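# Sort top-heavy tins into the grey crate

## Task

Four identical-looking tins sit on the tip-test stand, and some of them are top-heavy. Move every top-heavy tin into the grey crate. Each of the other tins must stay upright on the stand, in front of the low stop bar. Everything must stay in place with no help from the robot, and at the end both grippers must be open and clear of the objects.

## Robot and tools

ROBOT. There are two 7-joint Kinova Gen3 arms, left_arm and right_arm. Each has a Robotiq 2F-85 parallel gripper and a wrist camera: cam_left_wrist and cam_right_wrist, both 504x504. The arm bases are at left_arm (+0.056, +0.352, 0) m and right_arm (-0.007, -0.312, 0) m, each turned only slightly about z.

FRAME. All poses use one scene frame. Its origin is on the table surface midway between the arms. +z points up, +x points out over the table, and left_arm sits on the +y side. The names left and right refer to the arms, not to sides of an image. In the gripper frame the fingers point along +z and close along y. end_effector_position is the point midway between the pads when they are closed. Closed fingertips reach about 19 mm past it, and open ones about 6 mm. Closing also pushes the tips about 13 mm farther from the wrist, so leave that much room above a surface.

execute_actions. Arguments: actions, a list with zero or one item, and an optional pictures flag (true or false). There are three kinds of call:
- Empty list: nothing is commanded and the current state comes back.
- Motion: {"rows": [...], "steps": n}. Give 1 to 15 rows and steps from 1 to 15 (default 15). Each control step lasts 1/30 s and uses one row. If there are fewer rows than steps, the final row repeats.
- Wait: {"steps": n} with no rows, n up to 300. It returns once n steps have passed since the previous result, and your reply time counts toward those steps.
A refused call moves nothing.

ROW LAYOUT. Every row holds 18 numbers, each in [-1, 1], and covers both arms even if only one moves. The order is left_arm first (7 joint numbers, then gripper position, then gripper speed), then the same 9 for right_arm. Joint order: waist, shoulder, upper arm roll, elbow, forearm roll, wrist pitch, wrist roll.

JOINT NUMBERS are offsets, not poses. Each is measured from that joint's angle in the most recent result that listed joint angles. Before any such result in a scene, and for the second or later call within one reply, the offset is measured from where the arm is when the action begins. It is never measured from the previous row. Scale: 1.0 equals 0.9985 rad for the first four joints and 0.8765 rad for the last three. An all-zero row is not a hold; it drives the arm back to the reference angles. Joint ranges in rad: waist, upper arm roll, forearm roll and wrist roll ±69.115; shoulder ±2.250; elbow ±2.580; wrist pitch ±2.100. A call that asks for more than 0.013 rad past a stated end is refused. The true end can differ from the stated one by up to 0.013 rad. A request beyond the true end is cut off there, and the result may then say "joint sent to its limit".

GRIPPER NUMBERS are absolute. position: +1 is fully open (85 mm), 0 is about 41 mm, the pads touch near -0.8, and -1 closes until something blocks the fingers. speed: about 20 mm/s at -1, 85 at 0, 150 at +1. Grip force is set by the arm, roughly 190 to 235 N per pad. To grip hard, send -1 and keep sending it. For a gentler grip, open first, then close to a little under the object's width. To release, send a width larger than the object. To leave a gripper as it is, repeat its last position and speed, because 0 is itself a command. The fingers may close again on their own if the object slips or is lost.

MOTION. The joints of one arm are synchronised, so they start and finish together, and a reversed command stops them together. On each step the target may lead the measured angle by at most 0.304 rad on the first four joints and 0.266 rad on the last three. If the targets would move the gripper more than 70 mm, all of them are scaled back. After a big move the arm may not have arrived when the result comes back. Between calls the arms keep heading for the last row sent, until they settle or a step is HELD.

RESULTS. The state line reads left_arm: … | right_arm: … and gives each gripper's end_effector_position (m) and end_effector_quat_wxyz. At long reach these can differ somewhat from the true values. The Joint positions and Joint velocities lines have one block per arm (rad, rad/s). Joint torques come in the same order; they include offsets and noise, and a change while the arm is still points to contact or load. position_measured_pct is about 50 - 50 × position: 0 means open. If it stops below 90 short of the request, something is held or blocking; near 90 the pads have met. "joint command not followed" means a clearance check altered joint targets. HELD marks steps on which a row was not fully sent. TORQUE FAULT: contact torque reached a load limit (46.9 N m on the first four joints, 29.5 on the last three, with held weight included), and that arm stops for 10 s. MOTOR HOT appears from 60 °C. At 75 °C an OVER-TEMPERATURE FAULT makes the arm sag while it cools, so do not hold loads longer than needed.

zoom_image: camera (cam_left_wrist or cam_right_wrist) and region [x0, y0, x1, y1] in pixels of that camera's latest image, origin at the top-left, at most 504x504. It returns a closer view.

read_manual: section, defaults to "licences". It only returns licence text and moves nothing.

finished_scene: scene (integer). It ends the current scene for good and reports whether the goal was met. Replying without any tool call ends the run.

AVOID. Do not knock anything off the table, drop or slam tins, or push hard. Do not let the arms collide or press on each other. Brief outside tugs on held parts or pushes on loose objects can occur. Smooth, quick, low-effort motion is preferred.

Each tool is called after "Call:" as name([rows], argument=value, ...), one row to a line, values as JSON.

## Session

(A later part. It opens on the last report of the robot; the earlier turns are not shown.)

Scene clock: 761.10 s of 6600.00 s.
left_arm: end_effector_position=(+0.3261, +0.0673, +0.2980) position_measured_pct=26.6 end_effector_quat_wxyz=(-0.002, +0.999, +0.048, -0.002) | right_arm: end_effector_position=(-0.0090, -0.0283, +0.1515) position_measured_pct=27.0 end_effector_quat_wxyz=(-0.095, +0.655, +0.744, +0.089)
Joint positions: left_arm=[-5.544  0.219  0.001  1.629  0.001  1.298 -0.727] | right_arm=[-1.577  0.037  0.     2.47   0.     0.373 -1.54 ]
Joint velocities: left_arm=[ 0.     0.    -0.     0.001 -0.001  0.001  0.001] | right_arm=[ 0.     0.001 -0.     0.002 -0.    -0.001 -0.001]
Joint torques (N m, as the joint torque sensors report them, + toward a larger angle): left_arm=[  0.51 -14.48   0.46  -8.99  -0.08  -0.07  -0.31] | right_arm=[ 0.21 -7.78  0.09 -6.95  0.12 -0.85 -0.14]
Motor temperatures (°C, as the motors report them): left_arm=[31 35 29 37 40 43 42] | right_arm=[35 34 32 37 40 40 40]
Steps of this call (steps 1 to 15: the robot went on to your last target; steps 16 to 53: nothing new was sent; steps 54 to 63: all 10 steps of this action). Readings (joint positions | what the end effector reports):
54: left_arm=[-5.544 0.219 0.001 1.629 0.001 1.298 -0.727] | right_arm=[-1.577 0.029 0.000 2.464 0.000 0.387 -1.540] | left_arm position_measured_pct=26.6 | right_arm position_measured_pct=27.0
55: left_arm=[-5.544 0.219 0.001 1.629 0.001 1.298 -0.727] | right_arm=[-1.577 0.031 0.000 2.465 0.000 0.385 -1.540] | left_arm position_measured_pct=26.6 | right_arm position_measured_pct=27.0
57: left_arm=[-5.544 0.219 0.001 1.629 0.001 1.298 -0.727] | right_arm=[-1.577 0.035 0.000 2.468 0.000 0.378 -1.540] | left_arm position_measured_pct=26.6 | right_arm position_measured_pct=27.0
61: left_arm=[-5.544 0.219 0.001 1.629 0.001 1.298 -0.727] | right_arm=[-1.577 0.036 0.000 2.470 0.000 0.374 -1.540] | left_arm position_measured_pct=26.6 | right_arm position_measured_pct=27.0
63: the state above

Call:
execute_actions([
  {"rows": [[0,0,0,0,0,0,0,-1,-0.3,0,0.003,0,0.002,0,-0.0056,0,-1,-0.3],[0,0,0,0,0,0,0,-1,-0.3,0,0.006,0,0.004,0,-0.0112,0,-1,-0.3],[0,0,0,0,0,0,0,-1,-0.3,0,0.009,0,0.006,0,-0.0168,0,-1,-0.3]], "steps": 10},
], pictures=false)

Scene clock: 763.13 s of 6600.00 s.
left_arm: end_effector_position=(+0.3261, +0.0673, +0.2980) position_measured_pct=26.6 end_effector_quat_wxyz=(-0.002, +0.999, +0.048, -0.002) | right_arm: end_effector_position=(-0.0090, -0.0284, +0.1487) position_measured_pct=27.0 end_effector_quat_wxyz=(-0.095, +0.655, +0.744, +0.089)
Joint positions: left_arm=[-5.544  0.219  0.001  1.629  0.001  1.298 -0.727] | right_arm=[-1.577  0.045  0.     2.476  0.     0.359 -1.54 ]
Joint velocities: left_arm=[-0.001 -0.     0.     0.     0.     0.    -0.   ] | right_arm=[ 0.     0.005  0.     0.001  0.    -0.002  0.001]
Joint torques (N m, as the joint torque sensors report them, + toward a larger angle): left_arm=[  0.2  -14.74   0.74  -9.23  -0.27   0.05  -0.12] | right_arm=[ 0.28 -7.54 -0.24 -6.85  0.07 -0.88 -0.2 ]
Motor temperatures (°C, as the motors report them): left_arm=[31 35 29 37 40 43 42] | right_arm=[35 34 32 37 40 40 40]
Steps of this call (steps 1 to 15: the robot went on to your last target; steps 16 to 51: nothing new was sent; steps 52 to 61: all 10 steps of this action). Readings (joint positions | what the end effector reports):
52: left_arm=[-5.544 0.219 0.001 1.629 0.001 1.298 -0.727] | right_arm=[-1.577 0.038 0.000 2.470 0.000 0.373 -1.540] | left_arm position_measured_pct=26.6 | right_arm position_measured_pct=27.0
53: left_arm=[-5.544 0.219 0.001 1.629 0.001 1.298 -0.727] | right_arm=[-1.577 0.039 0.000 2.471 0.000 0.371 -1.540] | left_arm position_measured_pct=26.6 | right_arm position_measured_pct=27.0
55: left_arm=[-5.544 0.219 0.001 1.629 0.001 1.298 -0.727] | right_arm=[-1.577 0.044 0.000 2.474 0.000 0.363 -1.540] | left_arm position_measured_pct=26.6 | right_arm position_measured_pct=27.0
59: left_arm=[-5.544 0.219 0.001 1.629 0.001 1.298 -0.727] | right_arm=[-1.577 0.045 0.000 2.476 0.000 0.359 -1.540] | left_arm position_measured_pct=26.6 | right_arm position_measured_pct=27.0
61: the state above

Call:
execute_actions([
  {"rows": [[0,0,0,0,0,0,0,-1,-0.3,0,0.003,0,0.002,0,-0.0056,0,-1,-0.3],[0,0,0,0,0,0,0,-1,-0.3,0,0.006,0,0.004,0,-0.0112,0,-1,-0.3],[0,0,0,0,0,0,0,-1,-0.3,0,0.009,0,0.006,0,-0.0168,0,-1,-0.3]], "steps": 10},
], pictures=false)

Scene clock: 765.70 s of 6600.00 s.
left_arm: end_effector_position=(+0.3261, +0.0673, +0.2980) position_measured_pct=26.6 end_effector_quat_wxyz=(-0.002, +0.999, +0.048, -0.002) | right_arm: end_effector_position=(-0.0091, -0.0271, +0.1471) position_measured_pct=27.0 end_effector_quat_wxyz=(-0.097, +0.655, +0.744, +0.091)
Joint positions: left_arm=[-5.544  0.219  0.001  1.629  0.001  1.298 -0.727] | right_arm=[-1.577  0.051  0.     2.48   0.     0.344 -1.54 ]
Joint velocities: left_arm=[-0.001 -0.    -0.    -0.     0.    -0.002 -0.001] | right_arm=[ 0.     0.001 -0.     0.001  0.    -0.001  0.001]
Joint torques (N m, as the joint torque sensors report them, + toward a larger angle): left_arm=[ -0.22 -13.91   0.88  -9.21  -0.25   0.06  -0.25] | right_arm=[-0.08 -4.66 -0.08 -4.64  0.18 -0.59 -0.18]
Motor temperatures (°C, as the motors report them): left_arm=[31 35 29 37 40 43 42] | right_arm=[35 34 32 37 40 40 40]
Steps of this call (steps 1 to 15: the robot went on to your last target; steps 16 to 67: nothing new was sent; steps 68 to 77: all 10 steps of this action). Readings (joint positions | what the end effector reports):
68: left_arm=[-5.544 0.219 0.001 1.629 0.001 1.298 -0.727] | right_arm=[-1.577 0.046 0.000 2.476 0.000 0.358 -1.540] | left_arm position_measured_pct=26.6 | right_arm position_measured_pct=27.0
69: left_arm=[-5.544 0.219 0.001 1.629 0.001 1.298 -0.727] | right_arm=[-1.577 0.048 0.000 2.477 0.000 0.356 -1.540] | left_arm position_measured_pct=26.6 | right_arm position_measured_pct=27.0
71: left_arm=[-5.544 0.219 0.001 1.629 0.001 1.298 -0.727] | right_arm=[-1.577 0.051 0.000 2.479 0.000 0.349 -1.540] | left_arm position_measured_pct=26.6 | right_arm position_measured_pct=27.0
75: left_arm=[-5.544 0.219 0.001 1.629 0.001 1.298 -0.727] | right_arm=[-1.577 0.051 0.000 2.480 0.000 0.344 -1.540] | left_arm position_measured_pct=26.6 | right_arm position_measured_pct=27.0
77: the state above

Contact reached. Backing off slightly and releasing T3.

Call:
execute_actions([
  {"rows": [[0,0,0,0,0,0,0,-1,-0.3,0,-0.0015,0,0,0,0.001,0,-1,-0.3],[0,0,0,0,0,0,0,-1,-0.3,0,-0.003,0,-0.001,0,0.003,0,-1,-0.3],[0,0,0,0,0,0,0,-1,-0.3,0,-0.003,0,-0.001,0,0.003,0,1,-0.6]], "steps": 15},
])

Scene clock: 767.83 s of 6600.00 s.
left_arm: end_effector_position=(+0.3261, +0.0673, +0.2980) position_measured_pct=26.6 end_effector_quat_wxyz=(-0.002, +0.999, +0.048, -0.002) | right_arm: end_effector_position=(-0.0091, -0.0269, +0.1480) position_measured_pct=10.3 end_effector_quat_wxyz=(-0.097, +0.655, +0.744, +0.091)
Joint positions: left_arm=[-5.544  0.219  0.001  1.629  0.001  1.298 -0.727] | right_arm=[-1.577  0.048  0.     2.479  0.     0.347 -1.54 ]
Joint velocities: left_arm=[ 0.     0.    -0.     0.     0.    -0.001 -0.001] | right_arm=[-0.     0.001 -0.     0.001  0.    -0.     0.   ]
Joint torques (N m, as the joint torque sensors report them, + toward a larger angle): left_arm=[  0.04 -14.01   0.29  -9.32  -0.09  -0.25  -0.13] | right_arm=[ 0.07 -6.8  -0.03 -6.51  0.16 -0.51 -0.28]
Motor temperatures (°C, as the motors report them): left_arm=[31 35 29 37 40 43 42] | right_arm=[35 34 32 37 40 40 40]
Steps of this call (steps 1 to 15: the robot went on to your last target; steps 16 to 49: nothing new was sent; steps 50 to 64: all 15 steps of this action). Readings (joint positions | what the end effector reports):
50: left_arm=[-5.544 0.219 0.001 1.629 0.001 1.298 -0.727] | right_arm=[-1.577 0.050 0.000 2.480 0.000 0.344 -1.540] | left_arm position_measured_pct=26.6 | right_arm position_measured_pct=27.0
51: left_arm=[-5.544 0.219 0.001 1.629 0.001 1.298 -0.727] | right_arm=[-1.577 0.049 -0.000 2.480 0.000 0.345 -1.540] | left_arm position_measured_pct=26.6 | right_arm position_measured_pct=27.0
53: left_arm=[-5.544 0.219 0.001 1.629 0.001 1.298 -0.727] | right_arm=[-1.577 0.048 0.000 2.480 0.000 0.347 -1.540] | left_arm position_measured_pct=26.6 | right_arm position_measured_pct=27.0
57: left_arm=[-5.544 0.219 0.001 1.629 0.001 1.298 -0.727] | right_arm=[-1.577 0.048 0.000 2.478 0.000 0.346 -1.540] | left_arm position_measured_pct=26.6 | right_arm position_measured_pct=21.4
64: the state above

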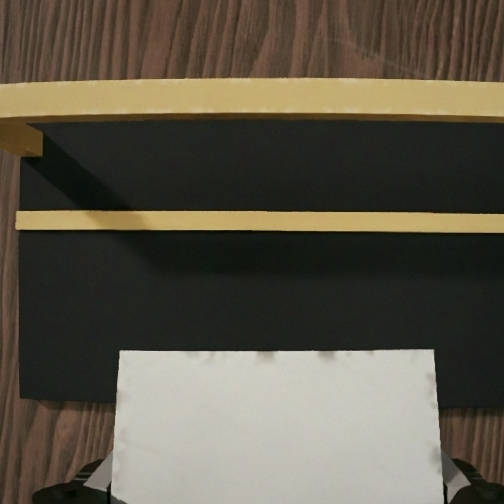

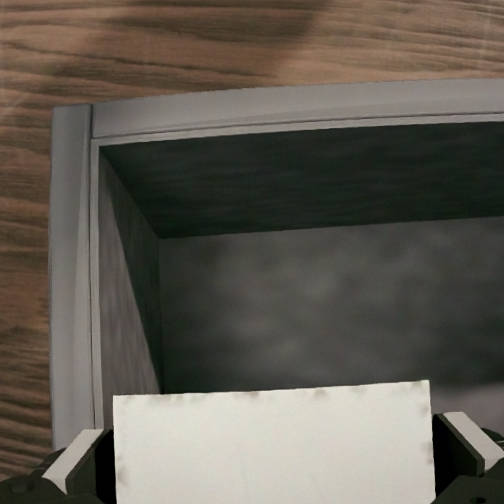

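Call:
execute_actions([
  {"rows": [[0,0,0,0,0,0,0,-1,-0.3,0,-0.02,0,-0.015,0,0.042,0,1,-0.6],[0,0,0,0,0,0,0,-1,-0.3,0,-0.042,0,-0.032,0,0.088,0,1,-0.6],[0,0,0,0,0,0,0,-1,-0.3,0,-0.066,0,-0.05,0,0.14,0,1,-0.6],[0,0,0,0,0,0,0,-1,-0.3,0,-0.092,0,-0.07,0,0.193,0,1,-0.6],[0,0,0,0,0,0,0,-1,-0.3,0,-0.12,0,-0.096,0,0.255,0,1,-0.6],[0,0,0,0,0,0,0,-1,-0.3,0,-0.146,0,-0.125,0,0.317,0,1,-0.6],[0,0,0,0,0,0,0,-1,-0.3,0,-0.171,0,-0.155,0,0.38,0,1,-0.6],[0,0,0,0,0,0,0,-1,-0.3,0,-0.194,0,-0.185,0,0.44,0,1,-0.6],[0,0,0,0,0,0,0,-1,-0.3,0,-0.214,0,-0.213,0,0.495,0,1,-0.6],[0,0,0,0,0,0,0,-1,-0.3,0,-0.232,0,-0.245,0,0.55,0,1,-0.6],[0,0,0,0,0,0,0,-1,-0.3,0,-0.247,0,-0.277,0,0.603,0,1,-0.6],[0,0,0,0,0,0,0,-1,-0.3,0,-0.26,0,-0.307,0,0.652,0,1,-0.6],[0,0,0,0,0,0,0,-1,-0.3,0,-0.271,0,-0.333,0,0.695,0,1,-0.6],[0,0,0,0,0,0,0,-1,-0.3,0,-0.279,0,-0.355,0,0.73,0,1,-0.6],[0,0,0,0,0,0,0,-1,-0.3,0,-0.2845,0,-0.3723,0,0.7568,0,1,-0.6]], "steps": 15},
])

Scene clock: 779.10 s of 6600.00 s.
left_arm: end_effector_position=(+0.3261, +0.0673, +0.2980) position_measured_pct=26.6 end_effector_quat_wxyz=(-0.002, +0.999, +0.048, -0.002) | right_arm: end_effector_position=(-0.0093, -0.0255, +0.2529) position_measured_pct=0.0 end_effector_quat_wxyz=(-0.095, +0.656, +0.744, +0.089)
Joint positions: left_arm=[-5.544  0.219  0.001  1.629  0.001  1.298 -0.727] | right_arm=[-1.577 -0.176  0.     2.227  0.     0.83  -1.54 ]
Joint velocities: left_arm=[ 0.001 -0.     0.    -0.002 -0.     0.001 -0.001] | right_arm=[-0.002 -0.419 -0.    -0.791 -0.     1.217  0.   ]
Joint torques (N m, as the joint torque sensors report them, + toward a larger angle): left_arm=[ -0.04 -14.64   0.83  -9.31  -0.16  -0.08  -0.19] | right_arm=[ 0.49 -5.4  -0.14 -8.73 -0.04 -0.61 -0.27]
Motor temperatures (°C, as the motors report them): left_arm=[31 35 29 37 40 43 42] | right_arm=[35 34 32 37 40 40 40]
Steps of this call (steps 1 to 15: the robot went on to your last target; steps 16 to 90: nothing new was sent; then 7.77 s passed at rest; steps 91 to 105: all 15 steps of this action). Readings (joint positions | what the end effector reports):
91: left_arm=[-5.544 0.219 0.001 1.629 0.001 1.298 -0.727] | right_arm=[-1.577 0.047 0.000 2.478 0.000 0.348 -1.540] | left_arm position_measured_pct=26.6 | right_arm position_measured_pct=0.0
92: left_arm=[-5.544 0.219 0.001 1.629 0.001 1.298 -0.727] | right_arm=[-1.577 0.041 -0.000 2.475 0.000 0.356 -1.540] | left_arm position_measured_pct=26.6 | right_arm position_measured_pct=0.0
94: left_arm=[-5.544 0.219 0.001 1.629 0.001 1.298 -0.727] | right_arm=[-1.577 0.014 -0.000 2.457 0.000 0.400 -1.540] | left_arm position_measured_pct=26.6 | right_arm position_measured_pct=0.0
98: left_arm=[-5.544 0.219 0.001 1.629 0.001 1.298 -0.727] | right_arm=[-1.577 -0.060 0.000 2.391 0.000 0.546 -1.540] | left_arm position_measured_pct=26.6 | right_arm position_measured_pct=0.0
105: the state above

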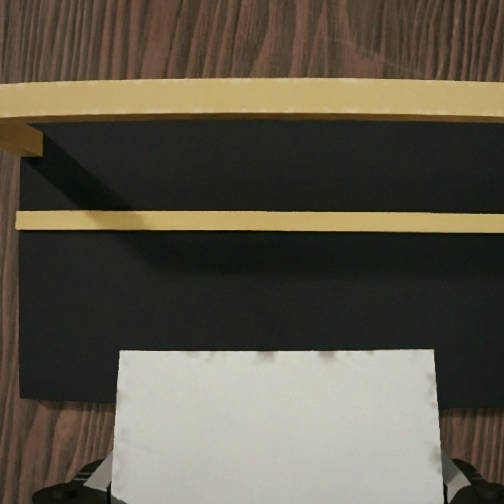

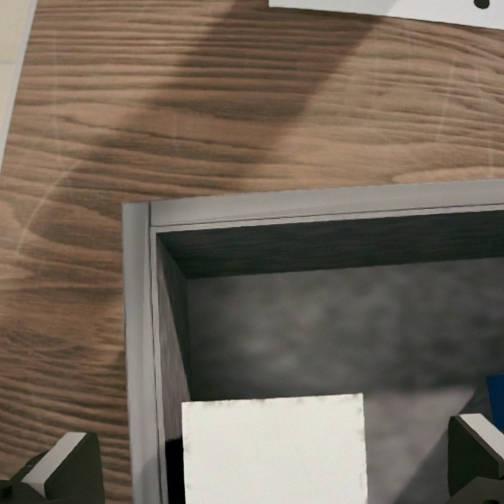

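Call:
execute_actions([
  {"rows": [[0,-0.031,0,-0.1612,0,0.2134,-0.513,-1,-0.3,1,-0.0611,0,-0.3475,0,0.7633,-0.0217,1,-0.6]], "steps": 15},
], pictures=false)

Scene clock: 807.23 s of 6600.00 s.
left_arm: end_effector_position=(+0.3259, +0.0674, +0.3595) position_measured_pct=26.6 end_effector_quat_wxyz=(+0.000, +0.985, -0.173, -0.000) | right_arm: end_effector_position=(+0.0951, -0.0858, +0.3500) position_measured_pct=0.0 end_effector_quat_wxyz=(-0.030, +0.806, +0.589, +0.043)
Joint positions: left_arm=[-5.544  0.188  0.001  1.47   0.001  1.484 -1.169] | right_arm=[-1.158 -0.236 -0.     1.917  0.     1.356 -1.556]
Joint velocities: left_arm=[-0.001 -0.01   0.001 -0.051  0.     0.055 -0.295] | right_arm=[ 1.182 -0.001 -0.001 -0.205 -0.001  0.771 -0.019]
Joint torques (N m, as the joint torque sensors report them, + toward a larger angle): left_arm=[  0.15 -12.81   0.83  -9.12   0.27  -0.21  -0.33] | right_arm=[ 0.01 -4.61 -0.29 -9.23 -0.14 -0.2  -0.63]
Motor temperatures (°C, as the motors report them): left_arm=[31 35 29 37 40 42 42] | right_arm=[35 34 32 37 40 40 40]
From where the robot then was, a joint's target lay farther than a number of 1.0 reaches, so one or more steps of this call were cut to that.
Steps of this call (steps 1 to 30: the robot went on to your last target; steps 31 to 100: nothing new was sent; then 24.30 s passed at rest; steps 101 to 115: all 15 steps of this action). Readings (joint positions | what the end effector reports):
101: left_arm=[-5.544 0.219 0.001 1.629 0.001 1.299 -0.728] | right_arm=[-1.576 -0.236 -0.000 2.107 -0.000 1.011 -1.540] | left_arm position_measured_pct=26.6 | right_arm position_measured_pct=0.0
102: left_arm=[-5.544 0.218 0.001 1.625 0.001 1.304 -0.735] | right_arm=[-1.569 -0.236 -0.001 2.103 -0.000 1.015 -1.540] | left_arm position_measured_pct=26.6 | right_arm position_measured_pct=0.0
104: left_arm=[-5.544 0.214 0.001 1.599 0.001 1.334 -0.777] | right_arm=[-1.539 -0.236 -0.001 2.084 -0.000 1.037 -1.542] | left_arm position_measured_pct=26.6 | right_arm position_measured_pct=0.0
108: left_arm=[-5.544 0.199 0.001 1.524 0.001 1.420 -0.932] | right_arm=[-1.417 -0.236 -0.001 2.005 -0.000 1.138 -1.548] | left_arm position_measured_pct=26.6 | right_arm position_measured_pct=0.0
115: the state above

Call:
execute_actions([
  {"rows": [[0,0,0,0,0,0,-0.01,-1,-0.3,0.8413,-0.001,0,-0.037,0,0.163,-0.003,1,-0.6],[0,0,0,0,0,0,-0.01,-1,-0.3,0.8413,-0.001,0,-0.037,0,0.163,-0.003,1,-0.6],[0,0,0,0,0,0,-0.01,-1,-0.3,0.8413,-0.001,0,-0.037,0,0.163,-0.003,1,-0.6],[0,0,0,0,0,0,-0.01,-1,-0.3,0.8413,-0.001,0,-0.037,0,0.163,-0.003,1,-0.6],[0,0,0,0,0,0,-0.01,-1,-0.3,0.8413,-0.001,0,-0.037,0,0.163,-0.003,1,-0.6],[0,0,0,0,0,0,-0.01,-1,-0.3,0.8413,-0.001,0,-0.037,0,0.163,-0.003,1,-0.6],[0,0,0,0,0,0,-0.01,-1,-0.3,0.8413,-0.001,0,-0.037,0,0.163,-0.003,1,-0.6],[0.7002,-0.3686,0,0.4023,0,-0.3355,-0.4283,-1,-0.3,0.8413,-0.001,0,-0.037,0,0.163,-0.003,1,-0.6]], "steps": 15},
], pictures=false)

Call:
execute_actions([
  {"steps": 40},
])

Scene clock: 813.90 s of 6600.00 s.
left_arm: end_effector_position=(+0.2672, +0.0478, +0.3710) position_measured_pct=26.6 end_effector_quat_wxyz=(+0.035, +0.950, -0.307, +0.052) | right_arm: end_effector_position=(+0.1996, -0.2478, +0.3600) position_measured_pct=0.0 end_effector_quat_wxyz=(+0.000, +0.977, +0.213, +0.000)
Joint positions: left_arm=[-5.395  0.042  0.001  1.609  0.001  1.365 -1.3  ] | right_arm=[-0.328 -0.238  0.     1.88   0.     1.499 -1.558]
Joint velocities: left_arm=[ 0.9   -0.793  0.031  0.874  0.016 -0.656 -0.795] | right_arm=[ 0.068  0.001 -0.012  0.001 -0.009 -0.002  0.   ]
Joint torques (N m, as the joint torque sensors report them, + toward a larger angle): left_arm=[-1.38 -8.44 -1.45 -8.49 -0.33 -0.9  -0.03] | right_arm=[-0.09 -4.14 -0.57 -9.07  0.1   0.3  -0.03]
Motor temperatures (°C, as the motors report them): left_arm=[31 35 29 37 40 42 42] | right_arm=[35 34 32 37 40 40 40]
Steps of this call (steps 1 to 45: the robot went on to your last target; steps 46 to 110: nothing new was sent; then 2.50 s passed at rest; steps 111 to 125: all 15 steps of this action). Readings (joint positions | what the end effector reports):
111: left_arm=[-5.544 0.188 0.001 1.469 0.001 1.485 -1.177] | right_arm=[-0.577 -0.237 -0.000 1.880 -0.000 1.499 -1.559] | left_arm position_measured_pct=26.6 | right_arm position_measured_pct=0.0
112: left_arm=[-5.544 0.188 0.001 1.469 0.001 1.484 -1.177] | right_arm=[-0.570 -0.237 -0.001 1.880 -0.000 1.499 -1.559] | left_arm position_measured_pct=26.6 | right_arm position_measured_pct=0.0
114: left_arm=[-5.544 0.188 0.001 1.469 0.001 1.484 -1.178] | right_arm=[-0.540 -0.237 -0.001 1.880 -0.000 1.499 -1.559] | left_arm position_measured_pct=26.6 | right_arm position_measured_pct=0.0
118: left_arm=[-5.542 0.187 0.001 1.470 0.001 1.483 -1.179] | right_arm=[-0.422 -0.237 -0.000 1.880 0.000 1.499 -1.559] | left_arm position_measured_pct=26.6 | right_arm position_measured_pct=0.0
125: the state above

Scene clock: 815.23 s of 6600.00 s.
left_arm: end_effector_position=(+0.0699, +0.0347, +0.3601) position_measured_pct=26.6 end_effector_quat_wxyz=(+0.087, +0.752, -0.647, +0.096) | right_arm: end_effector_position=(+0.2001, -0.2496, +0.3600) position_measured_pct=0.0 end_effector_quat_wxyz=(-0.000, +0.978, +0.208, +0.000)
Joint positions: left_arm=[-4.844 -0.18   0.001  1.871  0.001  1.19  -1.545] | right_arm=[-0.318 -0.237 -0.     1.88   0.     1.499 -1.558]
Joint velocities: left_arm=[ 0.001 -0.     0.001 -0.     0.    -0.    -0.001] | right_arm=[-0.     0.001 -0.     0.001 -0.    -0.     0.001]
Joint torques (N m, as the joint torque sensors report them, + toward a larger angle): left_arm=[ -0.04  -7.35   0.2  -10.57   0.18  -1.5   -0.05] | right_arm=[ 0.39 -4.59  0.21 -9.02  0.06 -0.13  0.04]
Motor temperatures (°C, as the motors report them): left_arm=[31 35 29 37 40 42 42] | right_arm=[35 34 32 37 40 39 40]
Steps of this call (steps 1 to 40: the robot went on to your last target). Readings (joint positions | what the end effector reports):
1: left_arm=[-5.365 0.018 0.001 1.638 0.001 1.344 -1.326] | right_arm=[-0.325 -0.238 0.000 1.880 0.000 1.499 -1.558] | left_arm position_measured_pct=26.6 | right_arm position_measured_pct=0.0
2: left_arm=[-5.334 -0.005 0.001 1.665 0.001 1.326 -1.351] | right_arm=[-0.324 -0.238 -0.000 1.880 0.000 1.499 -1.558] | left_arm position_measured_pct=26.6 | right_arm position_measured_pct=0.0
4: left_arm=[-5.271 -0.044 0.001 1.712 0.000 1.294 -1.396] | right_arm=[-0.321 -0.238 -0.000 1.880 0.000 1.499 -1.558] | left_arm position_measured_pct=26.6 | right_arm position_measured_pct=0.0
8: left_arm=[-5.136 -0.101 0.001 1.782 0.001 1.249 -1.461] | right_arm=[-0.319 -0.238 -0.000 1.880 0.000 1.499 -1.558] | left_arm position_measured_pct=26.6 | right_arm position_measured_pct=0.0
40: the state above

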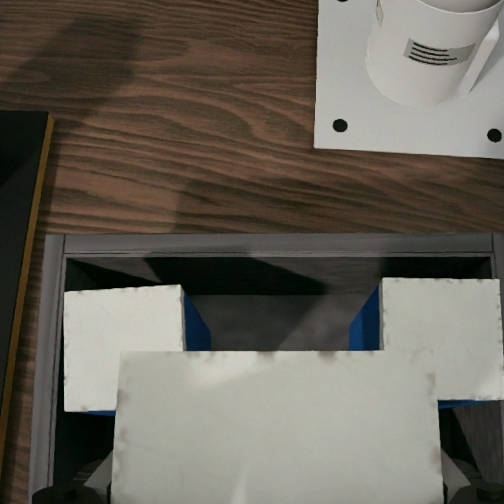

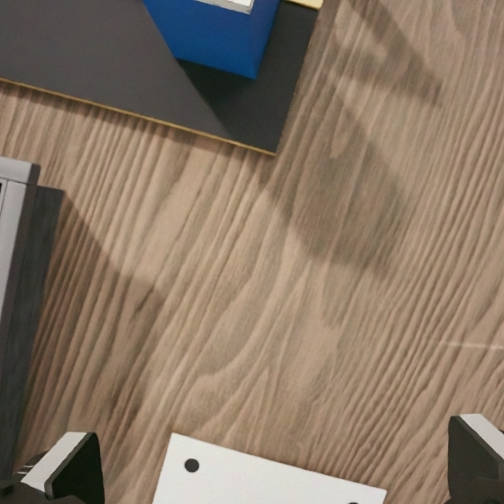

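Call:
zoom_image(camera="cam_left_wrist", region=[20,200,272,452])

Region (20, 200, 272, 452) of cam_left_wrist's 504x504 image, scaled by 2.000.

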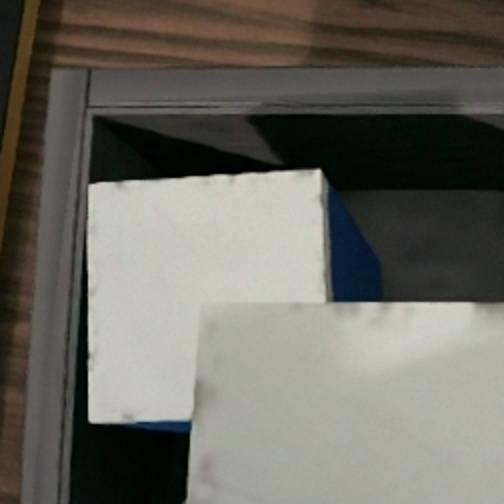

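Call:
execute_actions([
  {"rows": [[0.002,0.002,0,0.015,0,-0.02,0,-1,-0.3,0,0,0,0,0,0,0,1,-0.6],[0.004,0.005,0,0.035,0,-0.046,0,-1,-0.3,0,0,0,0,0,0,0,1,-0.6],[0.006,0.009,0,0.06,0,-0.078,0,-1,-0.3,0,0,0,0,0,0,0,1,-0.6],[0.008,0.013,0,0.087,0,-0.113,0,-1,-0.3,0,0,0,0,0,0,0,1,-0.6],[0.009,0.018,0,0.116,0,-0.152,0,-1,-0.3,0,0,0,0,0,0,0,1,-0.6],[0.009,0.024,0,0.145,0,-0.192,0,-1,-0.3,0,0,0,0,0,0,0,1,-0.6],[0.009,0.03,0,0.174,0,-0.2314,0,-1,-0.3,0,0,0,0,0,0,0,1,-0.6],[0.009,0.038,0,0.196,0,-0.265,0,-1,-0.3,0,0,0,0,0,0,0,1,-0.6],[0.009,0.046,0,0.218,0,-0.299,0,-1,-0.3,0,0,0,0,0,0,0,1,-0.6],[0.009,0.055,0,0.24,0,-0.333,0,-1,-0.3,0,0,0,0,0,0,0,1,-0.6],[0.009,0.064,0,0.26,0,-0.366,0,-1,-0.3,0,0,0,0,0,0,0,1,-0.6],[0.009,0.074,0,0.279,0,-0.399,0,-1,-0.3,0,0,0,0,0,0,0,1,-0.6],[0.009,0.083,0,0.297,0,-0.43,0,-1,-0.3,0,0,0,0,0,0,0,1,-0.6],[0.009,0.092,0,0.313,0,-0.46,0,-1,-0.3,0,0,0,0,0,0,0,1,-0.6],[0.009,0.1004,0,0.3265,0,-0.4856,0,-1,-0.3,0,0,0,0,0,0,0,1,-0.6]], "steps": 15},
], pictures=false)

Call:
execute_actions([
  {"steps": 20},
])

Scene clock: 846.40 s of 6600.00 s.
left_arm: end_effector_position=(+0.0669, +0.0361, +0.2646) position_measured_pct=26.6 end_effector_quat_wxyz=(+0.087, +0.749, -0.650, +0.094) | right_arm: end_effector_position=(+0.2001, -0.2496, +0.3600) position_measured_pct=0.0 end_effector_quat_wxyz=(-0.000, +0.978, +0.208, +0.000)
Joint positions: left_arm=[-4.836 -0.11   0.001  2.133  0.001  0.862 -1.545] | right_arm=[-0.318 -0.237 -0.     1.88   0.     1.499 -1.558]
Joint velocities: left_arm=[ 0.002  0.277  0.     0.609 -0.    -0.889 -0.001] | right_arm=[ 0.     0.002 -0.    -0.001  0.     0.    -0.001]
Joint torques (N m, as the joint torque sensors report them, + toward a larger angle): left_arm=[ -0.09  -7.96   0.26 -10.02   0.03  -1.16  -0.16] | right_arm=[ 0.27 -4.69 -0.11 -9.27 -0.07  0.16 -0.03]
Motor temperatures (°C, as the motors report them): left_arm=[31 35 29 37 40 43 42] | right_arm=[35 34 32 37 40 39 40]
Steps of this call (steps 1 to 15: the robot went on to your last target; steps 16 to 90: nothing new was sent; then 27.67 s passed at rest; steps 91 to 105: all 15 steps of this action). Readings (joint positions | what the end effector reports):
91: left_arm=[-4.844 -0.180 0.001 1.872 0.001 1.189 -1.545] | right_arm=[-0.318 -0.237 -0.000 1.880 0.000 1.499 -1.558] | left_arm position_measured_pct=26.6 | right_arm position_measured_pct=0.0
92: left_arm=[-4.843 -0.179 0.001 1.876 0.001 1.183 -1.545] | right_arm=[-0.318 -0.237 -0.000 1.880 0.000 1.499 -1.558] | left_arm position_measured_pct=26.6 | right_arm position_measured_pct=0.0
94: left_arm=[-4.841 -0.176 0.001 1.898 0.001 1.158 -1.545] | right_arm=[-0.318 -0.237 -0.000 1.880 0.000 1.499 -1.558] | left_arm position_measured_pct=26.6 | right_arm position_measured_pct=0.0
98: left_arm=[-4.837 -0.162 0.001 1.975 0.001 1.069 -1.545] | right_arm=[-0.318 -0.237 -0.000 1.880 0.000 1.499 -1.558] | left_arm position_measured_pct=26.6 | right_arm position_measured_pct=0.0
105: the state above

Scene clock: 847.07 s of 6600.00 s.
left_arm: end_effector_position=(+0.0671, +0.0346, +0.2412) position_measured_pct=26.6 end_effector_quat_wxyz=(+0.090, +0.748, -0.650, +0.098) | right_arm: end_effector_position=(+0.2001, -0.2496, +0.3600) position_measured_pct=0.0 end_effector_quat_wxyz=(-0.000, +0.978, +0.208, +0.000)
Joint positions: left_arm=[-4.836 -0.08   0.001  2.195  0.001  0.761 -1.545] | right_arm=[-0.318 -0.237 -0.     1.88   0.     1.499 -1.558]
Joint velocities: left_arm=[ 0.001  0.001  0.001 -0.001  0.     0.    -0.   ] | right_arm=[ 0.     0.    -0.    -0.     0.     0.001 -0.001]
Joint torques (N m, as the joint torque sensors report them, + toward a larger angle): left_arm=[ 0.42 -7.42  0.35 -7.38 -0.21  0.21 -0.05] | right_arm=[ 0.23 -3.96 -0.14 -9.    0.14  0.1  -0.14]
Motor temperatures (°C, as the motors report them): left_arm=[31 35 29 37 40 43 42] | right_arm=[35 34 32 37 40 39 40]
Steps of this call (steps 1 to 20: the robot went on to your last target). Readings (joint positions | what the end effector reports):
1: left_arm=[-4.836 -0.101 0.001 2.153 0.001 0.833 -1.545] | right_arm=[-0.318 -0.237 -0.000 1.880 0.000 1.499 -1.558] | left_arm position_measured_pct=26.6 | right_arm position_measured_pct=0.0
2: left_arm=[-4.835 -0.099 0.001 2.160 0.000 0.805 -1.545] | right_arm=[-0.318 -0.237 -0.000 1.880 0.000 1.499 -1.558] | left_arm position_measured_pct=26.6 | right_arm position_measured_pct=0.0
4: left_arm=[-4.835 -0.090 0.001 2.180 0.001 0.772 -1.545] | right_arm=[-0.318 -0.237 -0.000 1.880 0.000 1.499 -1.558] | left_arm position_measured_pct=26.6 | right_arm position_measured_pct=0.0
8: left_arm=[-4.836 -0.083 0.001 2.195 0.001 0.762 -1.545] | right_arm=[-0.318 -0.237 -0.000 1.880 0.000 1.499 -1.558] | left_arm position_measured_pct=26.6 | right_arm position_measured_pct=0.0
20: the state above

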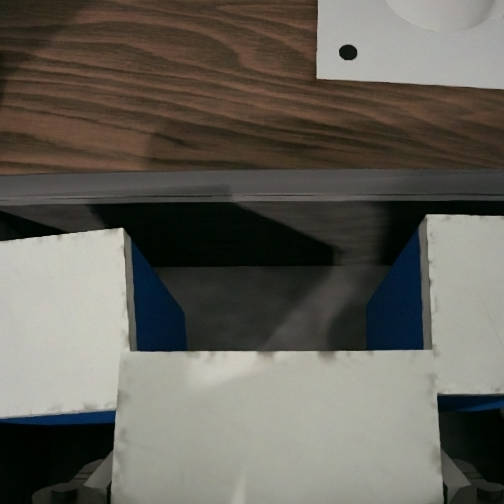

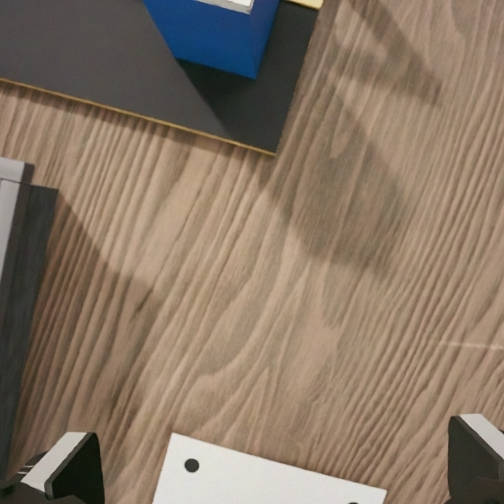

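Call:
execute_actions([
  {"rows": [[0,-0.005,0,0.007,0,-0.011,0,-1,-0.3,0,0,0,0,0,0,0,1,-0.6],[0,-0.01,0,0.015,0,-0.023,0,-1,-0.3,0,0,0,0,0,0,0,1,-0.6],[0,-0.015,0,0.022,0,-0.035,0,-1,-0.3,0,0,0,0,0,0,0,1,-0.6],[0,-0.02,0,0.03,0,-0.047,0,-1,-0.3,0,0,0,0,0,0,0,1,-0.6],[0,-0.025,0,0.037,0,-0.058,0,-1,-0.3,0,0,0,0,0,0,0,1,-0.6],[0,-0.0285,0,0.0429,0,-0.0671,0,-1,-0.3,0,0,0,0,0,0,0,1,-0.6]], "steps": 15},
])

Scene clock: 874.60 s of 6600.00 s.
left_arm: end_effector_position=(+0.0670, +0.0356, +0.2400) position_measured_pct=26.6 end_effector_quat_wxyz=(+0.104, +0.746, -0.648, +0.114) | right_arm: end_effector_position=(+0.2001, -0.2496, +0.3600) position_measured_pct=0.0 end_effector_quat_wxyz=(-0.000, +0.978, +0.208, +0.000)
Joint positions: left_arm=[-4.836 -0.108  0.001  2.238  0.001  0.703 -1.545] | right_arm=[-0.318 -0.237 -0.     1.88   0.     1.499 -1.558]
Joint velocities: left_arm=[ 0.    -0.004 -0.001  0.001  0.     0.    -0.001] | right_arm=[ 0.     0.     0.     0.001  0.     0.001 -0.001]
Joint torques (N m, as the joint torque sensors report them, + toward a larger angle): left_arm=[ 0.24 -7.19  0.04 -9.29 -0.12 -1.47 -0.19] | right_arm=[-0.04 -4.31 -0.38 -8.88  0.    0.07 -0.27]
Motor temperatures (°C, as the motors report them): left_arm=[31 34 29 37 40 43 42] | right_arm=[35 34 32 37 40 39 40]
Steps of this call (steps 1 to 15: the robot went on to your last target; steps 16 to 90: nothing new was sent; then 24.03 s passed at rest; steps 91 to 105: all 15 steps of this action). Readings (joint positions | what the end effector reports):
91: left_arm=[-4.836 -0.081 0.001 2.195 0.001 0.760 -1.545] | right_arm=[-0.318 -0.237 -0.000 1.880 0.000 1.499 -1.558] | left_arm position_measured_pct=26.6 | right_arm position_measured_pct=0.0
92: left_arm=[-4.836 -0.084 0.001 2.198 0.001 0.757 -1.545] | right_arm=[-0.318 -0.237 -0.000 1.880 0.000 1.499 -1.558] | left_arm position_measured_pct=26.6 | right_arm position_measured_pct=0.0
94: left_arm=[-4.836 -0.091 0.001 2.209 0.001 0.743 -1.545] | right_arm=[-0.318 -0.237 -0.000 1.880 0.000 1.499 -1.558] | left_arm position_measured_pct=26.6 | right_arm position_measured_pct=0.0
98: left_arm=[-4.836 -0.106 0.001 2.233 0.001 0.709 -1.545] | right_arm=[-0.318 -0.237 -0.000 1.880 0.000 1.499 -1.558] | left_arm position_measured_pct=26.6 | right_arm position_measured_pct=0.0
105: the state above

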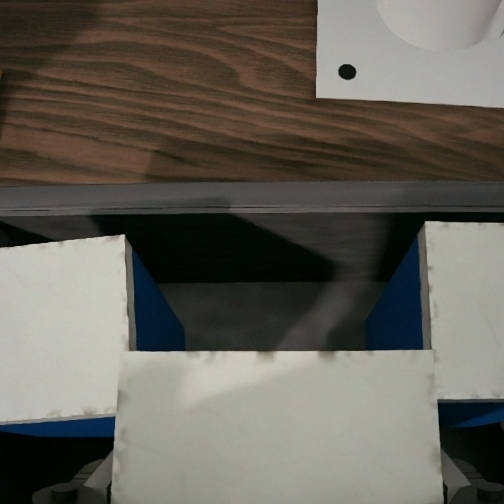

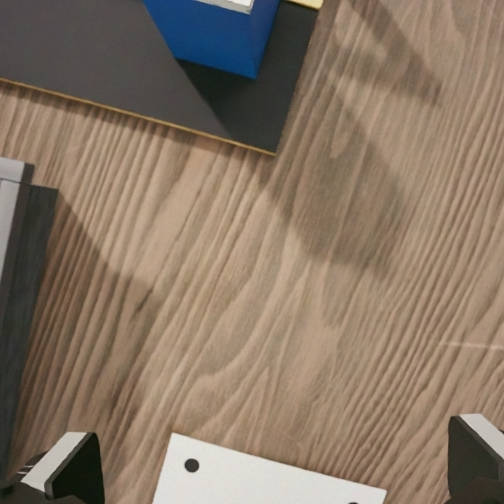

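Call:
execute_actions(actions=[])

Scene clock: 884.93 s of 6600.00 s.
left_arm: end_effector_position=(+0.0670, +0.0356, +0.2401) position_measured_pct=26.6 end_effector_quat_wxyz=(+0.104, +0.746, -0.648, +0.114) | right_arm: end_effector_position=(+0.2001, -0.2496, +0.3600) position_measured_pct=0.0 end_effector_quat_wxyz=(-0.000, +0.978, +0.208, +0.000)
Joint positions: left_arm=[-4.836 -0.109  0.001  2.238  0.001  0.703 -1.545] | right_arm=[-0.318 -0.237 -0.     1.88   0.     1.499 -1.558]
Joint velocities: left_arm=[ 0.002  0.     0.    -0.001 -0.     0.001  0.001] | right_arm=[-0.001  0.001  0.    -0.001  0.    -0.     0.001]
Joint torques (N m, as the joint torque sensors report them, + toward a larger angle): left_arm=[ 0.17 -7.63  0.72 -9.69 -0.37 -1.42 -0.1 ] | right_arm=[ 0.27 -4.64  0.12 -8.87 -0.09  0.25 -0.11]
Motor temperatures (°C, as the motors report them): left_arm=[31 34 29 37 40 43 42] | right_arm=[35 34 32 37 40 39 40]
Steps of this call (steps 1 to 15: the robot went on to your last target; steps 16 to 90: nothing new was sent; then 7.33 s passed at rest). Readings (joint positions | what the end effector reports):
1: left_arm=[-4.836 -0.108 0.001 2.238 0.001 0.703 -1.545] | right_arm=[-0.318 -0.237 -0.000 1.880 0.000 1.499 -1.558] | left_arm position_measured_pct=26.6 | right_arm position_measured_pct=0.0
2: left_arm=[-4.836 -0.108 0.001 2.238 0.001 0.703 -1.545] | right_arm=[-0.318 -0.237 -0.000 1.880 0.000 1.499 -1.558] | left_arm position_measured_pct=26.6 | right_arm position_measured_pct=0.0
4: left_arm=[-4.836 -0.109 0.001 2.238 0.001 0.703 -1.545] | right_arm=[-0.318 -0.237 -0.000 1.880 0.000 1.499 -1.558] | left_arm position_measured_pct=26.6 | right_arm position_measured_pct=0.0
8: left_arm=[-4.836 -0.109 0.001 2.238 0.001 0.703 -1.545] | right_arm=[-0.318 -0.237 -0.000 1.880 0.000 1.499 -1.558] | left_arm position_measured_pct=26.6 | right_arm position_measured_pct=0.0
90: the state above
All arms were judged still, so your last target was given up. Only a new action makes them travel on or press farther. Fingers that are still opening or closing keep moving.

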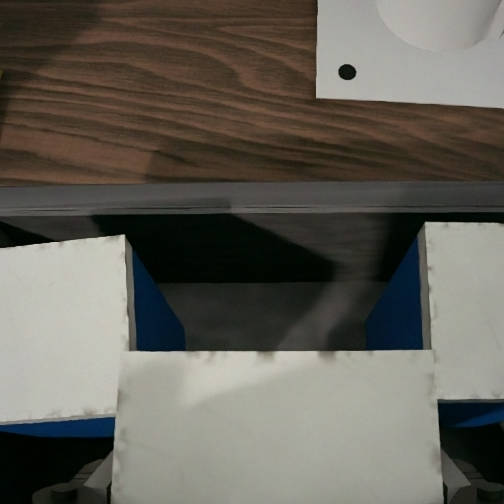

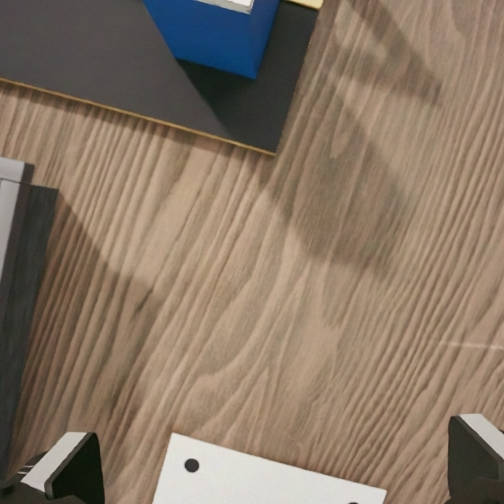

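Call:
execute_actions([
  {"rows": [[0,0.007,0,0.009,0,-0.018,0,-1,-0.3,0,0,0,0,0,0,0,1,-0.6],[0,0.014,0,0.018,0,-0.036,0,-1,-0.3,0,0,0,0,0,0,0,1,-0.6],[0,0.021,0,0.026,0,-0.054,0,-1,-0.3,0,0,0,0,0,0,0,1,-0.6],[0,0.028,0,0.035,0,-0.072,0,-1,-0.3,0,0,0,0,0,0,0,1,-0.6],[0,0.034,0,0.044,0,-0.090,0,-1,-0.3,0,0,0,0,0,0,0,1,-0.6],[0,0.041,0,0.053,0,-0.107,0,-1,-0.3,0,0,0,0,0,0,0,1,-0.6],[0,0.048,0,0.062,0,-0.125,0,-1,-0.3,0,0,0,0,0,0,0,1,-0.6],[0,0.055,0,0.0703,0,-0.1432,0,-1,-0.3,0,0,0,0,0,0,0,1,-0.6]], "steps": 15},
], pictures=false)

Scene clock: 893.37 s of 6600.00 s.
left_arm: end_effector_position=(+0.0671, +0.0353, +0.2105) position_measured_pct=26.6 end_effector_quat_wxyz=(+0.105, +0.746, -0.648, +0.114) | right_arm: end_effector_position=(+0.2001, -0.2496, +0.3600) position_measured_pct=0.0 end_effector_quat_wxyz=(-0.000, +0.978, +0.208, +0.000)
Joint positions: left_arm=[-4.836 -0.055  0.001  2.308  0.001  0.577 -1.545] | right_arm=[-0.318 -0.237 -0.     1.88   0.     1.499 -1.558]
Joint velocities: left_arm=[ 0.     0.011 -0.     0.005 -0.    -0.007  0.   ] | right_arm=[ 0.001 -0.001  0.    -0.001 -0.     0.     0.   ]
Joint torques (N m, as the joint torque sensors report them, + toward a larger angle): left_arm=[ 0.06 -7.56  0.39 -7.64  0.02 -1.41 -0.17] | right_arm=[ 0.24 -4.55 -0.21 -8.99  0.08  0.19 -0.16]
Motor temperatures (°C, as the motors report them): left_arm=[31 34 29 37 40 43 42] | right_arm=[35 34 32 37 40 39 40]
Steps of this call (steps 1 to 90: nothing new was sent; then 4.93 s passed at rest; steps 91 to 105: all 15 steps of this action). Readings (joint positions | what the end effector reports):
91: left_arm=[-4.836 -0.108 0.001 2.238 0.001 0.702 -1.545] | right_arm=[-0.318 -0.237 -0.000 1.880 0.000 1.499 -1.558] | left_arm position_measured_pct=26.6 | right_arm position_measured_pct=0.0
92: left_arm=[-4.836 -0.104 0.001 2.241 0.001 0.695 -1.545] | right_arm=[-0.318 -0.237 -0.000 1.880 0.000 1.499 -1.558] | left_arm position_measured_pct=26.6 | right_arm position_measured_pct=0.0
94: left_arm=[-4.836 -0.094 0.001 2.253 0.001 0.674 -1.545] | right_arm=[-0.318 -0.237 -0.000 1.880 0.000 1.499 -1.558] | left_arm position_measured_pct=26.6 | right_arm position_measured_pct=0.0
98: left_arm=[-4.836 -0.070 0.001 2.286 0.001 0.617 -1.545] | right_arm=[-0.318 -0.237 -0.000 1.880 0.000 1.499 -1.558] | left_arm position_measured_pct=26.6 | right_arm position_measured_pct=0.0
105: the state above

Call:
execute_actions([
  {"rows": [[0,0.009,0,0.008,0,-0.019,0,-1,-0.3,0,0,0,0,0,0,0,1,-0.6],[0,0.017,0,0.016,0,-0.038,0,-1,-0.3,0,0,0,0,0,0,0,1,-0.6],[0,0.026,0,0.025,0,-0.057,0,-1,-0.3,0,0,0,0,0,0,0,1,-0.6],[0,0.034,0,0.033,0,-0.076,0,-1,-0.3,0,0,0,0,0,0,0,1,-0.6],[0,0.043,0,0.041,0,-0.095,0,-1,-0.3,0,0,0,0,0,0,0,1,-0.6],[0,0.052,0,0.049,0,-0.113,0,-1,-0.3,0,0,0,0,0,0,0,1,-0.6],[0,0.060,0,0.057,0,-0.132,0,-1,-0.3,0,0,0,0,0,0,0,1,-0.6],[0,0.0687,0,0.0656,0,-0.1512,0,-1,-0.3,0,0,0,0,0,0,0,1,-0.6]], "steps": 15},
], pictures=true)

Scene clock: 896.90 s of 6600.00 s.
left_arm: end_effector_position=(+0.0671, +0.0354, +0.1806) position_measured_pct=26.6 end_effector_quat_wxyz=(+0.105, +0.746, -0.648, +0.114) | right_arm: end_effector_position=(+0.2001, -0.2496, +0.3600) position_measured_pct=0.0 end_effector_quat_wxyz=(-0.000, +0.978, +0.208, +0.000)
Joint positions: left_arm=[-4.836  0.012  0.001  2.373  0.001  0.445 -1.545] | right_arm=[-0.318 -0.237 -0.     1.88   0.     1.499 -1.558]
Joint velocities: left_arm=[ 0.001  0.014 -0.     0.002  0.001 -0.006 -0.   ] | right_arm=[-0.    -0.001  0.     0.002 -0.     0.    -0.   ]
Joint torques (N m, as the joint torque sensors report them, + toward a larger angle): left_arm=[-0.08 -8.71 -0.16 -7.53 -0.15 -1.61 -0.36] | right_arm=[ 0.13 -4.1  -0.29 -9.07  0.01  0.06 -0.11]
Motor temperatures (°C, as the motors report them): left_arm=[31 34 29 37 40 43 42] | right_arm=[35 34 32 37 40 39 40]
Steps of this call (steps 1 to 15: the robot went on to your last target; steps 16 to 90: nothing new was sent; then 0.03 s passed at rest; steps 91 to 105: all 15 steps of this action). Readings (joint positions | what the end effector reports):
91: left_arm=[-4.836 -0.053 0.001 2.308 0.001 0.576 -1.545] | right_arm=[-0.318 -0.237 -0.000 1.880 0.000 1.499 -1.558] | left_arm position_measured_pct=26.6 | right_arm position_measured_pct=0.0
92: left_arm=[-4.836 -0.049 0.001 2.311 0.001 0.569 -1.545] | right_arm=[-0.318 -0.237 -0.000 1.880 0.000 1.499 -1.558] | left_arm position_measured_pct=26.6 | right_arm position_measured_pct=0.0
94: left_arm=[-4.836 -0.037 0.001 2.322 0.001 0.547 -1.545] | right_arm=[-0.318 -0.237 -0.000 1.880 0.000 1.499 -1.558] | left_arm position_measured_pct=26.6 | right_arm position_measured_pct=0.0
98: left_arm=[-4.836 -0.007 0.001 2.352 0.001 0.487 -1.545] | right_arm=[-0.318 -0.237 -0.000 1.880 0.000 1.499 -1.558] | left_arm position_measured_pct=26.6 | right_arm position_measured_pct=0.0
105: the state above

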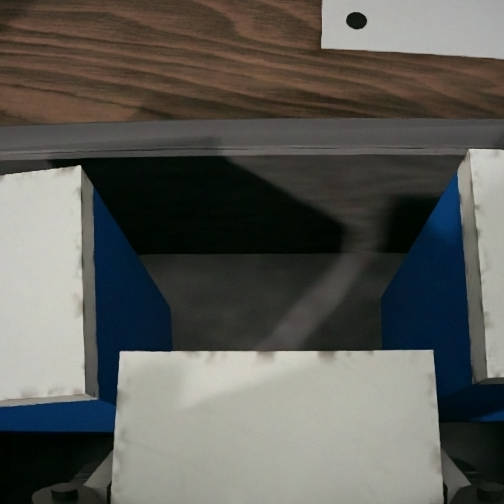

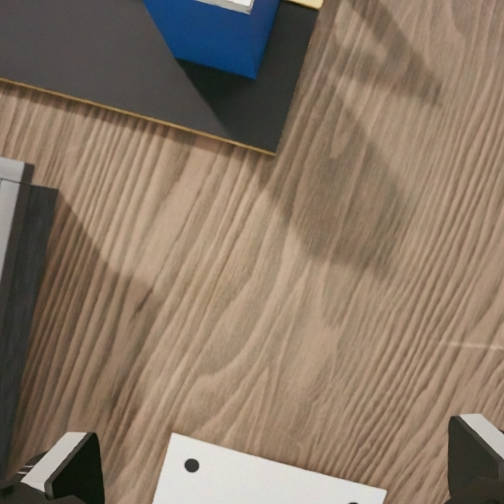

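Call:
execute_actions([
  {"rows": [[0,0.008,0,0.006,0,-0.015,0,-1,-0.3,0,0,0,0,0,0,0,1,-0.6],[0,0.015,0,0.011,0,-0.030,0,-1,-0.3,0,0,0,0,0,0,0,1,-0.6],[0,0.023,0,0.017,0,-0.044,0,-1,-0.3,0,0,0,0,0,0,0,1,-0.6],[0,0.030,0,0.022,0,-0.059,0,-1,-0.3,0,0,0,0,0,0,0,1,-0.6],[0,0.038,0,0.028,0,-0.074,0,-1,-0.3,0,0,0,0,0,0,0,1,-0.6],[0,0.046,0,0.034,0,-0.089,0,-1,-0.3,0,0,0,0,0,0,0,1,-0.6],[0,0.053,0,0.039,0,-0.104,0,-1,-0.3,0,0,0,0,0,0,0,1,-0.6],[0,0.061,0,0.0447,0,-0.1185,0,-1,-0.3,0,0,0,0,0,0,0,1,-0.6]], "steps": 15},
], pictures=false)

Scene clock: 901.67 s of 6600.00 s.
left_arm: end_effector_position=(+0.0671, +0.0354, +0.1583) position_measured_pct=26.6 end_effector_quat_wxyz=(+0.105, +0.746, -0.648, +0.114) | right_arm: end_effector_position=(+0.2001, -0.2496, +0.3600) position_measured_pct=0.0 end_effector_quat_wxyz=(-0.000, +0.978, +0.208, +0.000)
Joint positions: left_arm=[-4.836  0.072  0.001  2.417  0.001  0.342 -1.545] | right_arm=[-0.318 -0.237 -0.     1.88   0.     1.499 -1.558]
Joint velocities: left_arm=[ 0.002  0.012 -0.     0.002  0.001 -0.004 -0.002] | right_arm=[-0.001 -0.001 -0.    -0.     0.     0.001  0.003]
Joint torques (N m, as the joint torque sensors report them, + toward a larger angle): left_arm=[ 0.29 -8.8   0.3  -7.27 -0.03 -1.27 -0.28] | right_arm=[ 0.17 -4.11 -0.21 -9.17 -0.03 -0.02 -0.05]
Motor temperatures (°C, as the motors report them): left_arm=[31 34 29 37 40 43 42] | right_arm=[35 34 32 37 40 39 40]
Steps of this call (steps 1 to 15: the robot went on to your last target; steps 16 to 90: nothing new was sent; then 1.27 s passed at rest; steps 91 to 105: all 15 steps of this action). Readings (joint positions | what the end effector reports):
91: left_arm=[-4.836 0.015 0.001 2.374 0.001 0.444 -1.545] | right_arm=[-0.318 -0.237 -0.000 1.880 0.000 1.499 -1.558] | left_arm position_measured_pct=26.6 | right_arm position_measured_pct=0.0
92: left_arm=[-4.836 0.018 0.001 2.376 0.001 0.438 -1.545] | right_arm=[-0.318 -0.237 -0.000 1.880 0.000 1.499 -1.558] | left_arm position_measured_pct=26.6 | right_arm position_measured_pct=0.0
94: left_arm=[-4.836 0.029 0.001 2.383 0.001 0.421 -1.545] | right_arm=[-0.318 -0.237 -0.000 1.880 0.000 1.499 -1.558] | left_arm position_measured_pct=26.6 | right_arm position_measured_pct=0.0
98: left_arm=[-4.836 0.055 0.001 2.404 0.001 0.373 -1.545] | right_arm=[-0.318 -0.237 -0.000 1.880 0.000 1.499 -1.558] | left_arm position_measured_pct=26.6 | right_arm position_measured_pct=0.0
105: the state above

Call:
execute_actions([
  {"rows": [[0,0.003,0,0.002,0,-0.005,0,-1,-0.3,0,0,0,0,0,0,0,1,-0.6],[0,0.006,0,0.004,0,-0.011,0,-1,-0.3,0,0,0,0,0,0,0,1,-0.6],[0,0.009,0,0.006,0,-0.016,0,-1,-0.3,0,0,0,0,0,0,0,1,-0.6],[0,0.012,0,0.008,0,-0.022,0,-1,-0.3,0,0,0,0,0,0,0,1,-0.6],[0,0.015,0,0.010,0,-0.027,0,-1,-0.3,0,0,0,0,0,0,0,1,-0.6]], "steps": 12},
], pictures=false)

Scene clock: 906.33 s of 6600.00 s.
left_arm: end_effector_position=(+0.0671, +0.0357, +0.1532) position_measured_pct=26.6 end_effector_quat_wxyz=(+0.104, +0.746, -0.648, +0.114) | right_arm: end_effector_position=(+0.2001, -0.2496, +0.3600) position_measured_pct=0.0 end_effector_quat_wxyz=(-0.000, +0.978, +0.208, +0.000)
Joint positions: left_arm=[-4.836  0.086  0.001  2.427  0.001  0.318 -1.545] | right_arm=[-0.318 -0.237 -0.     1.88   0.     1.499 -1.558]
Joint velocities: left_arm=[ 0.001  0.004  0.001 -0.001  0.    -0.002 -0.001] | right_arm=[ 0.001 -0.002 -0.     0.001 -0.    -0.    -0.002]
Joint torques (N m, as the joint torque sensors report them, + toward a larger angle): left_arm=[ 0.4  -8.68  0.46 -6.98 -0.35 -1.41 -0.41] | right_arm=[ 0.03 -4.15 -0.28 -9.25  0.15  0.05 -0.12]
Motor temperatures (°C, as the motors report them): left_arm=[31 34 29 37 40 43 42] | right_arm=[35 34 32 37 40 39 40]
Steps of this call (steps 1 to 15: the robot went on to your last target; steps 16 to 90: nothing new was sent; then 1.27 s passed at rest; steps 91 to 102: all 12 steps of this action). Readings (joint positions | what the end effector reports):
91: left_arm=[-4.836 0.073 0.001 2.418 0.001 0.341 -1.545] | right_arm=[-0.318 -0.237 -0.000 1.880 0.000 1.499 -1.558] | left_arm position_measured_pct=26.6 | right_arm position_measured_pct=0.0
92: left_arm=[-4.836 0.075 0.001 2.419 0.001 0.339 -1.545] | right_arm=[-0.318 -0.237 -0.000 1.880 0.000 1.499 -1.558] | left_arm position_measured_pct=26.6 | right_arm position_measured_pct=0.0
94: left_arm=[-4.836 0.079 0.001 2.422 0.001 0.331 -1.545] | right_arm=[-0.318 -0.237 -0.000 1.880 0.000 1.499 -1.558] | left_arm position_measured_pct=26.6 | right_arm position_measured_pct=0.0
98: left_arm=[-4.836 0.085 0.001 2.427 0.001 0.319 -1.545] | right_arm=[-0.318 -0.237 -0.000 1.880 0.000 1.499 -1.558] | left_arm position_measured_pct=26.6 | right_arm position_measured_pct=0.0
102: the state above

Call:
execute_actions([
  {"rows": [[0,0.002,0,0.001,0,-0.004,0,-1,-0.3,0,0,0,0,0,0,0,1,-0.6],[0,0.005,0,0.003,0,-0.009,0,-1,-0.3,0,0,0,0,0,0,0,1,-0.6],[0,0.007,0,0.005,0,-0.013,0,-1,-0.3,0,0,0,0,0,0,0,1,-0.6],[0,0.010,0,0.006,0,-0.018,0,-1,-0.3,0,0,0,0,0,0,0,1,-0.6],[0,0.012,0,0.008,0,-0.022,0,-1,-0.3,0,0,0,0,0,0,0,1,-0.6]], "steps": 12},
], pictures=false)

Scene clock: 908.53 s of 6600.00 s.
left_arm: end_effector_position=(+0.0671, +0.0360, +0.1491) position_measured_pct=26.6 end_effector_quat_wxyz=(+0.104, +0.746, -0.648, +0.114) | right_arm: end_effector_position=(+0.2001, -0.2496, +0.3600) position_measured_pct=0.0 end_effector_quat_wxyz=(-0.000, +0.978, +0.208, +0.000)
Joint positions: left_arm=[-4.836  0.098  0.001  2.435  0.001  0.299 -1.545] | right_arm=[-0.318 -0.237 -0.     1.88   0.     1.499 -1.558]
Joint velocities: left_arm=[-0.001  0.003  0.001  0.002 -0.    -0.002 -0.001] | right_arm=[-0.001  0.002 -0.    -0.002  0.     0.001 -0.001]
Joint torques (N m, as the joint torque sensors report them, + toward a larger angle): left_arm=[ 0.36 -9.26  0.17 -6.53 -0.12 -1.61 -0.18] | right_arm=[ 0.12 -4.19 -0.62 -9.14 -0.02 -0.11 -0.07]
Motor temperatures (°C, as the motors report them): left_arm=[31 34 29 37 40 43 42] | right_arm=[35 34 32 37 40 39 40]
Steps of this call (steps 1 to 15: the robot went on to your last target; steps 16 to 54: nothing new was sent; steps 55 to 66: all 12 steps of this action). Readings (joint positions | what the end effector reports):
55: left_arm=[-4.836 0.087 0.001 2.428 0.001 0.317 -1.545] | right_arm=[-0.318 -0.237 -0.000 1.880 0.000 1.499 -1.558] | left_arm position_measured_pct=26.6 | right_arm position_measured_pct=0.0
56: left_arm=[-4.836 0.088 0.001 2.428 0.001 0.316 -1.545] | right_arm=[-0.318 -0.237 -0.000 1.880 0.000 1.499 -1.558] | left_arm position_measured_pct=26.6 | right_arm position_measured_pct=0.0
58: left_arm=[-4.836 0.092 0.001 2.431 0.001 0.310 -1.545] | right_arm=[-0.318 -0.237 -0.000 1.880 0.000 1.499 -1.558] | left_arm position_measured_pct=26.6 | right_arm position_measured_pct=0.0
62: left_arm=[-4.836 0.097 0.001 2.435 0.001 0.300 -1.545] | right_arm=[-0.318 -0.237 -0.000 1.880 0.000 1.499 -1.558] | left_arm position_measured_pct=26.6 | right_arm position_measured_pct=0.0
66: the state above

Call:
execute_actions([
  {"rows": [[0,0.002,0,0.001,0,-0.003,0,-1,-0.3,0,0,0,0,0,0,0,1,-0.6],[0,0.004,0,0.002,0,-0.007,0,-1,-0.3,0,0,0,0,0,0,0,1,-0.6],[0,0.005,0,0.003,0,-0.010,0,-1,-0.3,0,0,0,0,0,0,0,1,-0.6],[0,0.007,0,0.0045,0,-0.013,0,-1,-0.3,0,0,0,0,0,0,0,1,-0.6],[0,0.009,0,0.0057,0,-0.0165,0,-1,-0.3,0,0,0,0,0,0,0,1,-0.6]], "steps": 12},
], pictures=false)

Scene clock: 911.13 s of 6600.00 s.
left_arm: end_effector_position=(+0.0671, +0.0353, +0.1470) position_measured_pct=26.6 end_effector_quat_wxyz=(+0.105, +0.746, -0.648, +0.115) | right_arm: end_effector_position=(+0.2001, -0.2496, +0.3600) position_measured_pct=0.0 end_effector_quat_wxyz=(-0.000, +0.978, +0.208, +0.000)
Joint positions: left_arm=[-4.836  0.105  0.001  2.44   0.     0.284 -1.545] | right_arm=[-0.318 -0.237 -0.     1.88   0.     1.499 -1.558]
Joint velocities: left_arm=[-0.001 -0.    -0.001 -0.001  0.001 -0.001 -0.   ] | right_arm=[-0.     0.     0.     0.001  0.    -0.001  0.001]
Joint torques (N m, as the joint torque sensors report them, + toward a larger angle): left_arm=[ 0.15 -6.54  0.82 -4.85 -0.14 -1.08 -0.17] | right_arm=[ 0.18 -4.29 -0.03 -9.09  0.06 -0.12 -0.21]
Motor temperatures (°C, as the motors report them): left_arm=[31 34 29 37 40 43 42] | right_arm=[35 34 32 37 40 39 40]
Steps of this call (steps 1 to 15: the robot went on to your last target; steps 16 to 66: nothing new was sent; steps 67 to 78: all 12 steps of this action). Readings (joint positions | what the end effector reports):
67: left_arm=[-4.836 0.099 0.001 2.436 0.001 0.298 -1.545] | right_arm=[-0.318 -0.237 -0.000 1.880 0.000 1.499 -1.558] | left_arm position_measured_pct=26.6 | right_arm position_measured_pct=0.0
68: left_arm=[-4.836 0.100 0.001 2.436 0.001 0.297 -1.545] | right_arm=[-0.318 -0.237 -0.000 1.880 0.000 1.499 -1.558] | left_arm position_measured_pct=26.6 | right_arm position_measured_pct=0.0
70: left_arm=[-4.836 0.102 0.001 2.438 0.001 0.292 -1.545] | right_arm=[-0.318 -0.237 -0.000 1.880 0.000 1.499 -1.558] | left_arm position_measured_pct=26.6 | right_arm position_measured_pct=0.0
74: left_arm=[-4.836 0.105 0.001 2.440 0.001 0.285 -1.545] | right_arm=[-0.318 -0.237 -0.000 1.880 0.000 1.499 -1.558] | left_arm position_measured_pct=26.6 | right_arm position_measured_pct=0.0
78: the state above


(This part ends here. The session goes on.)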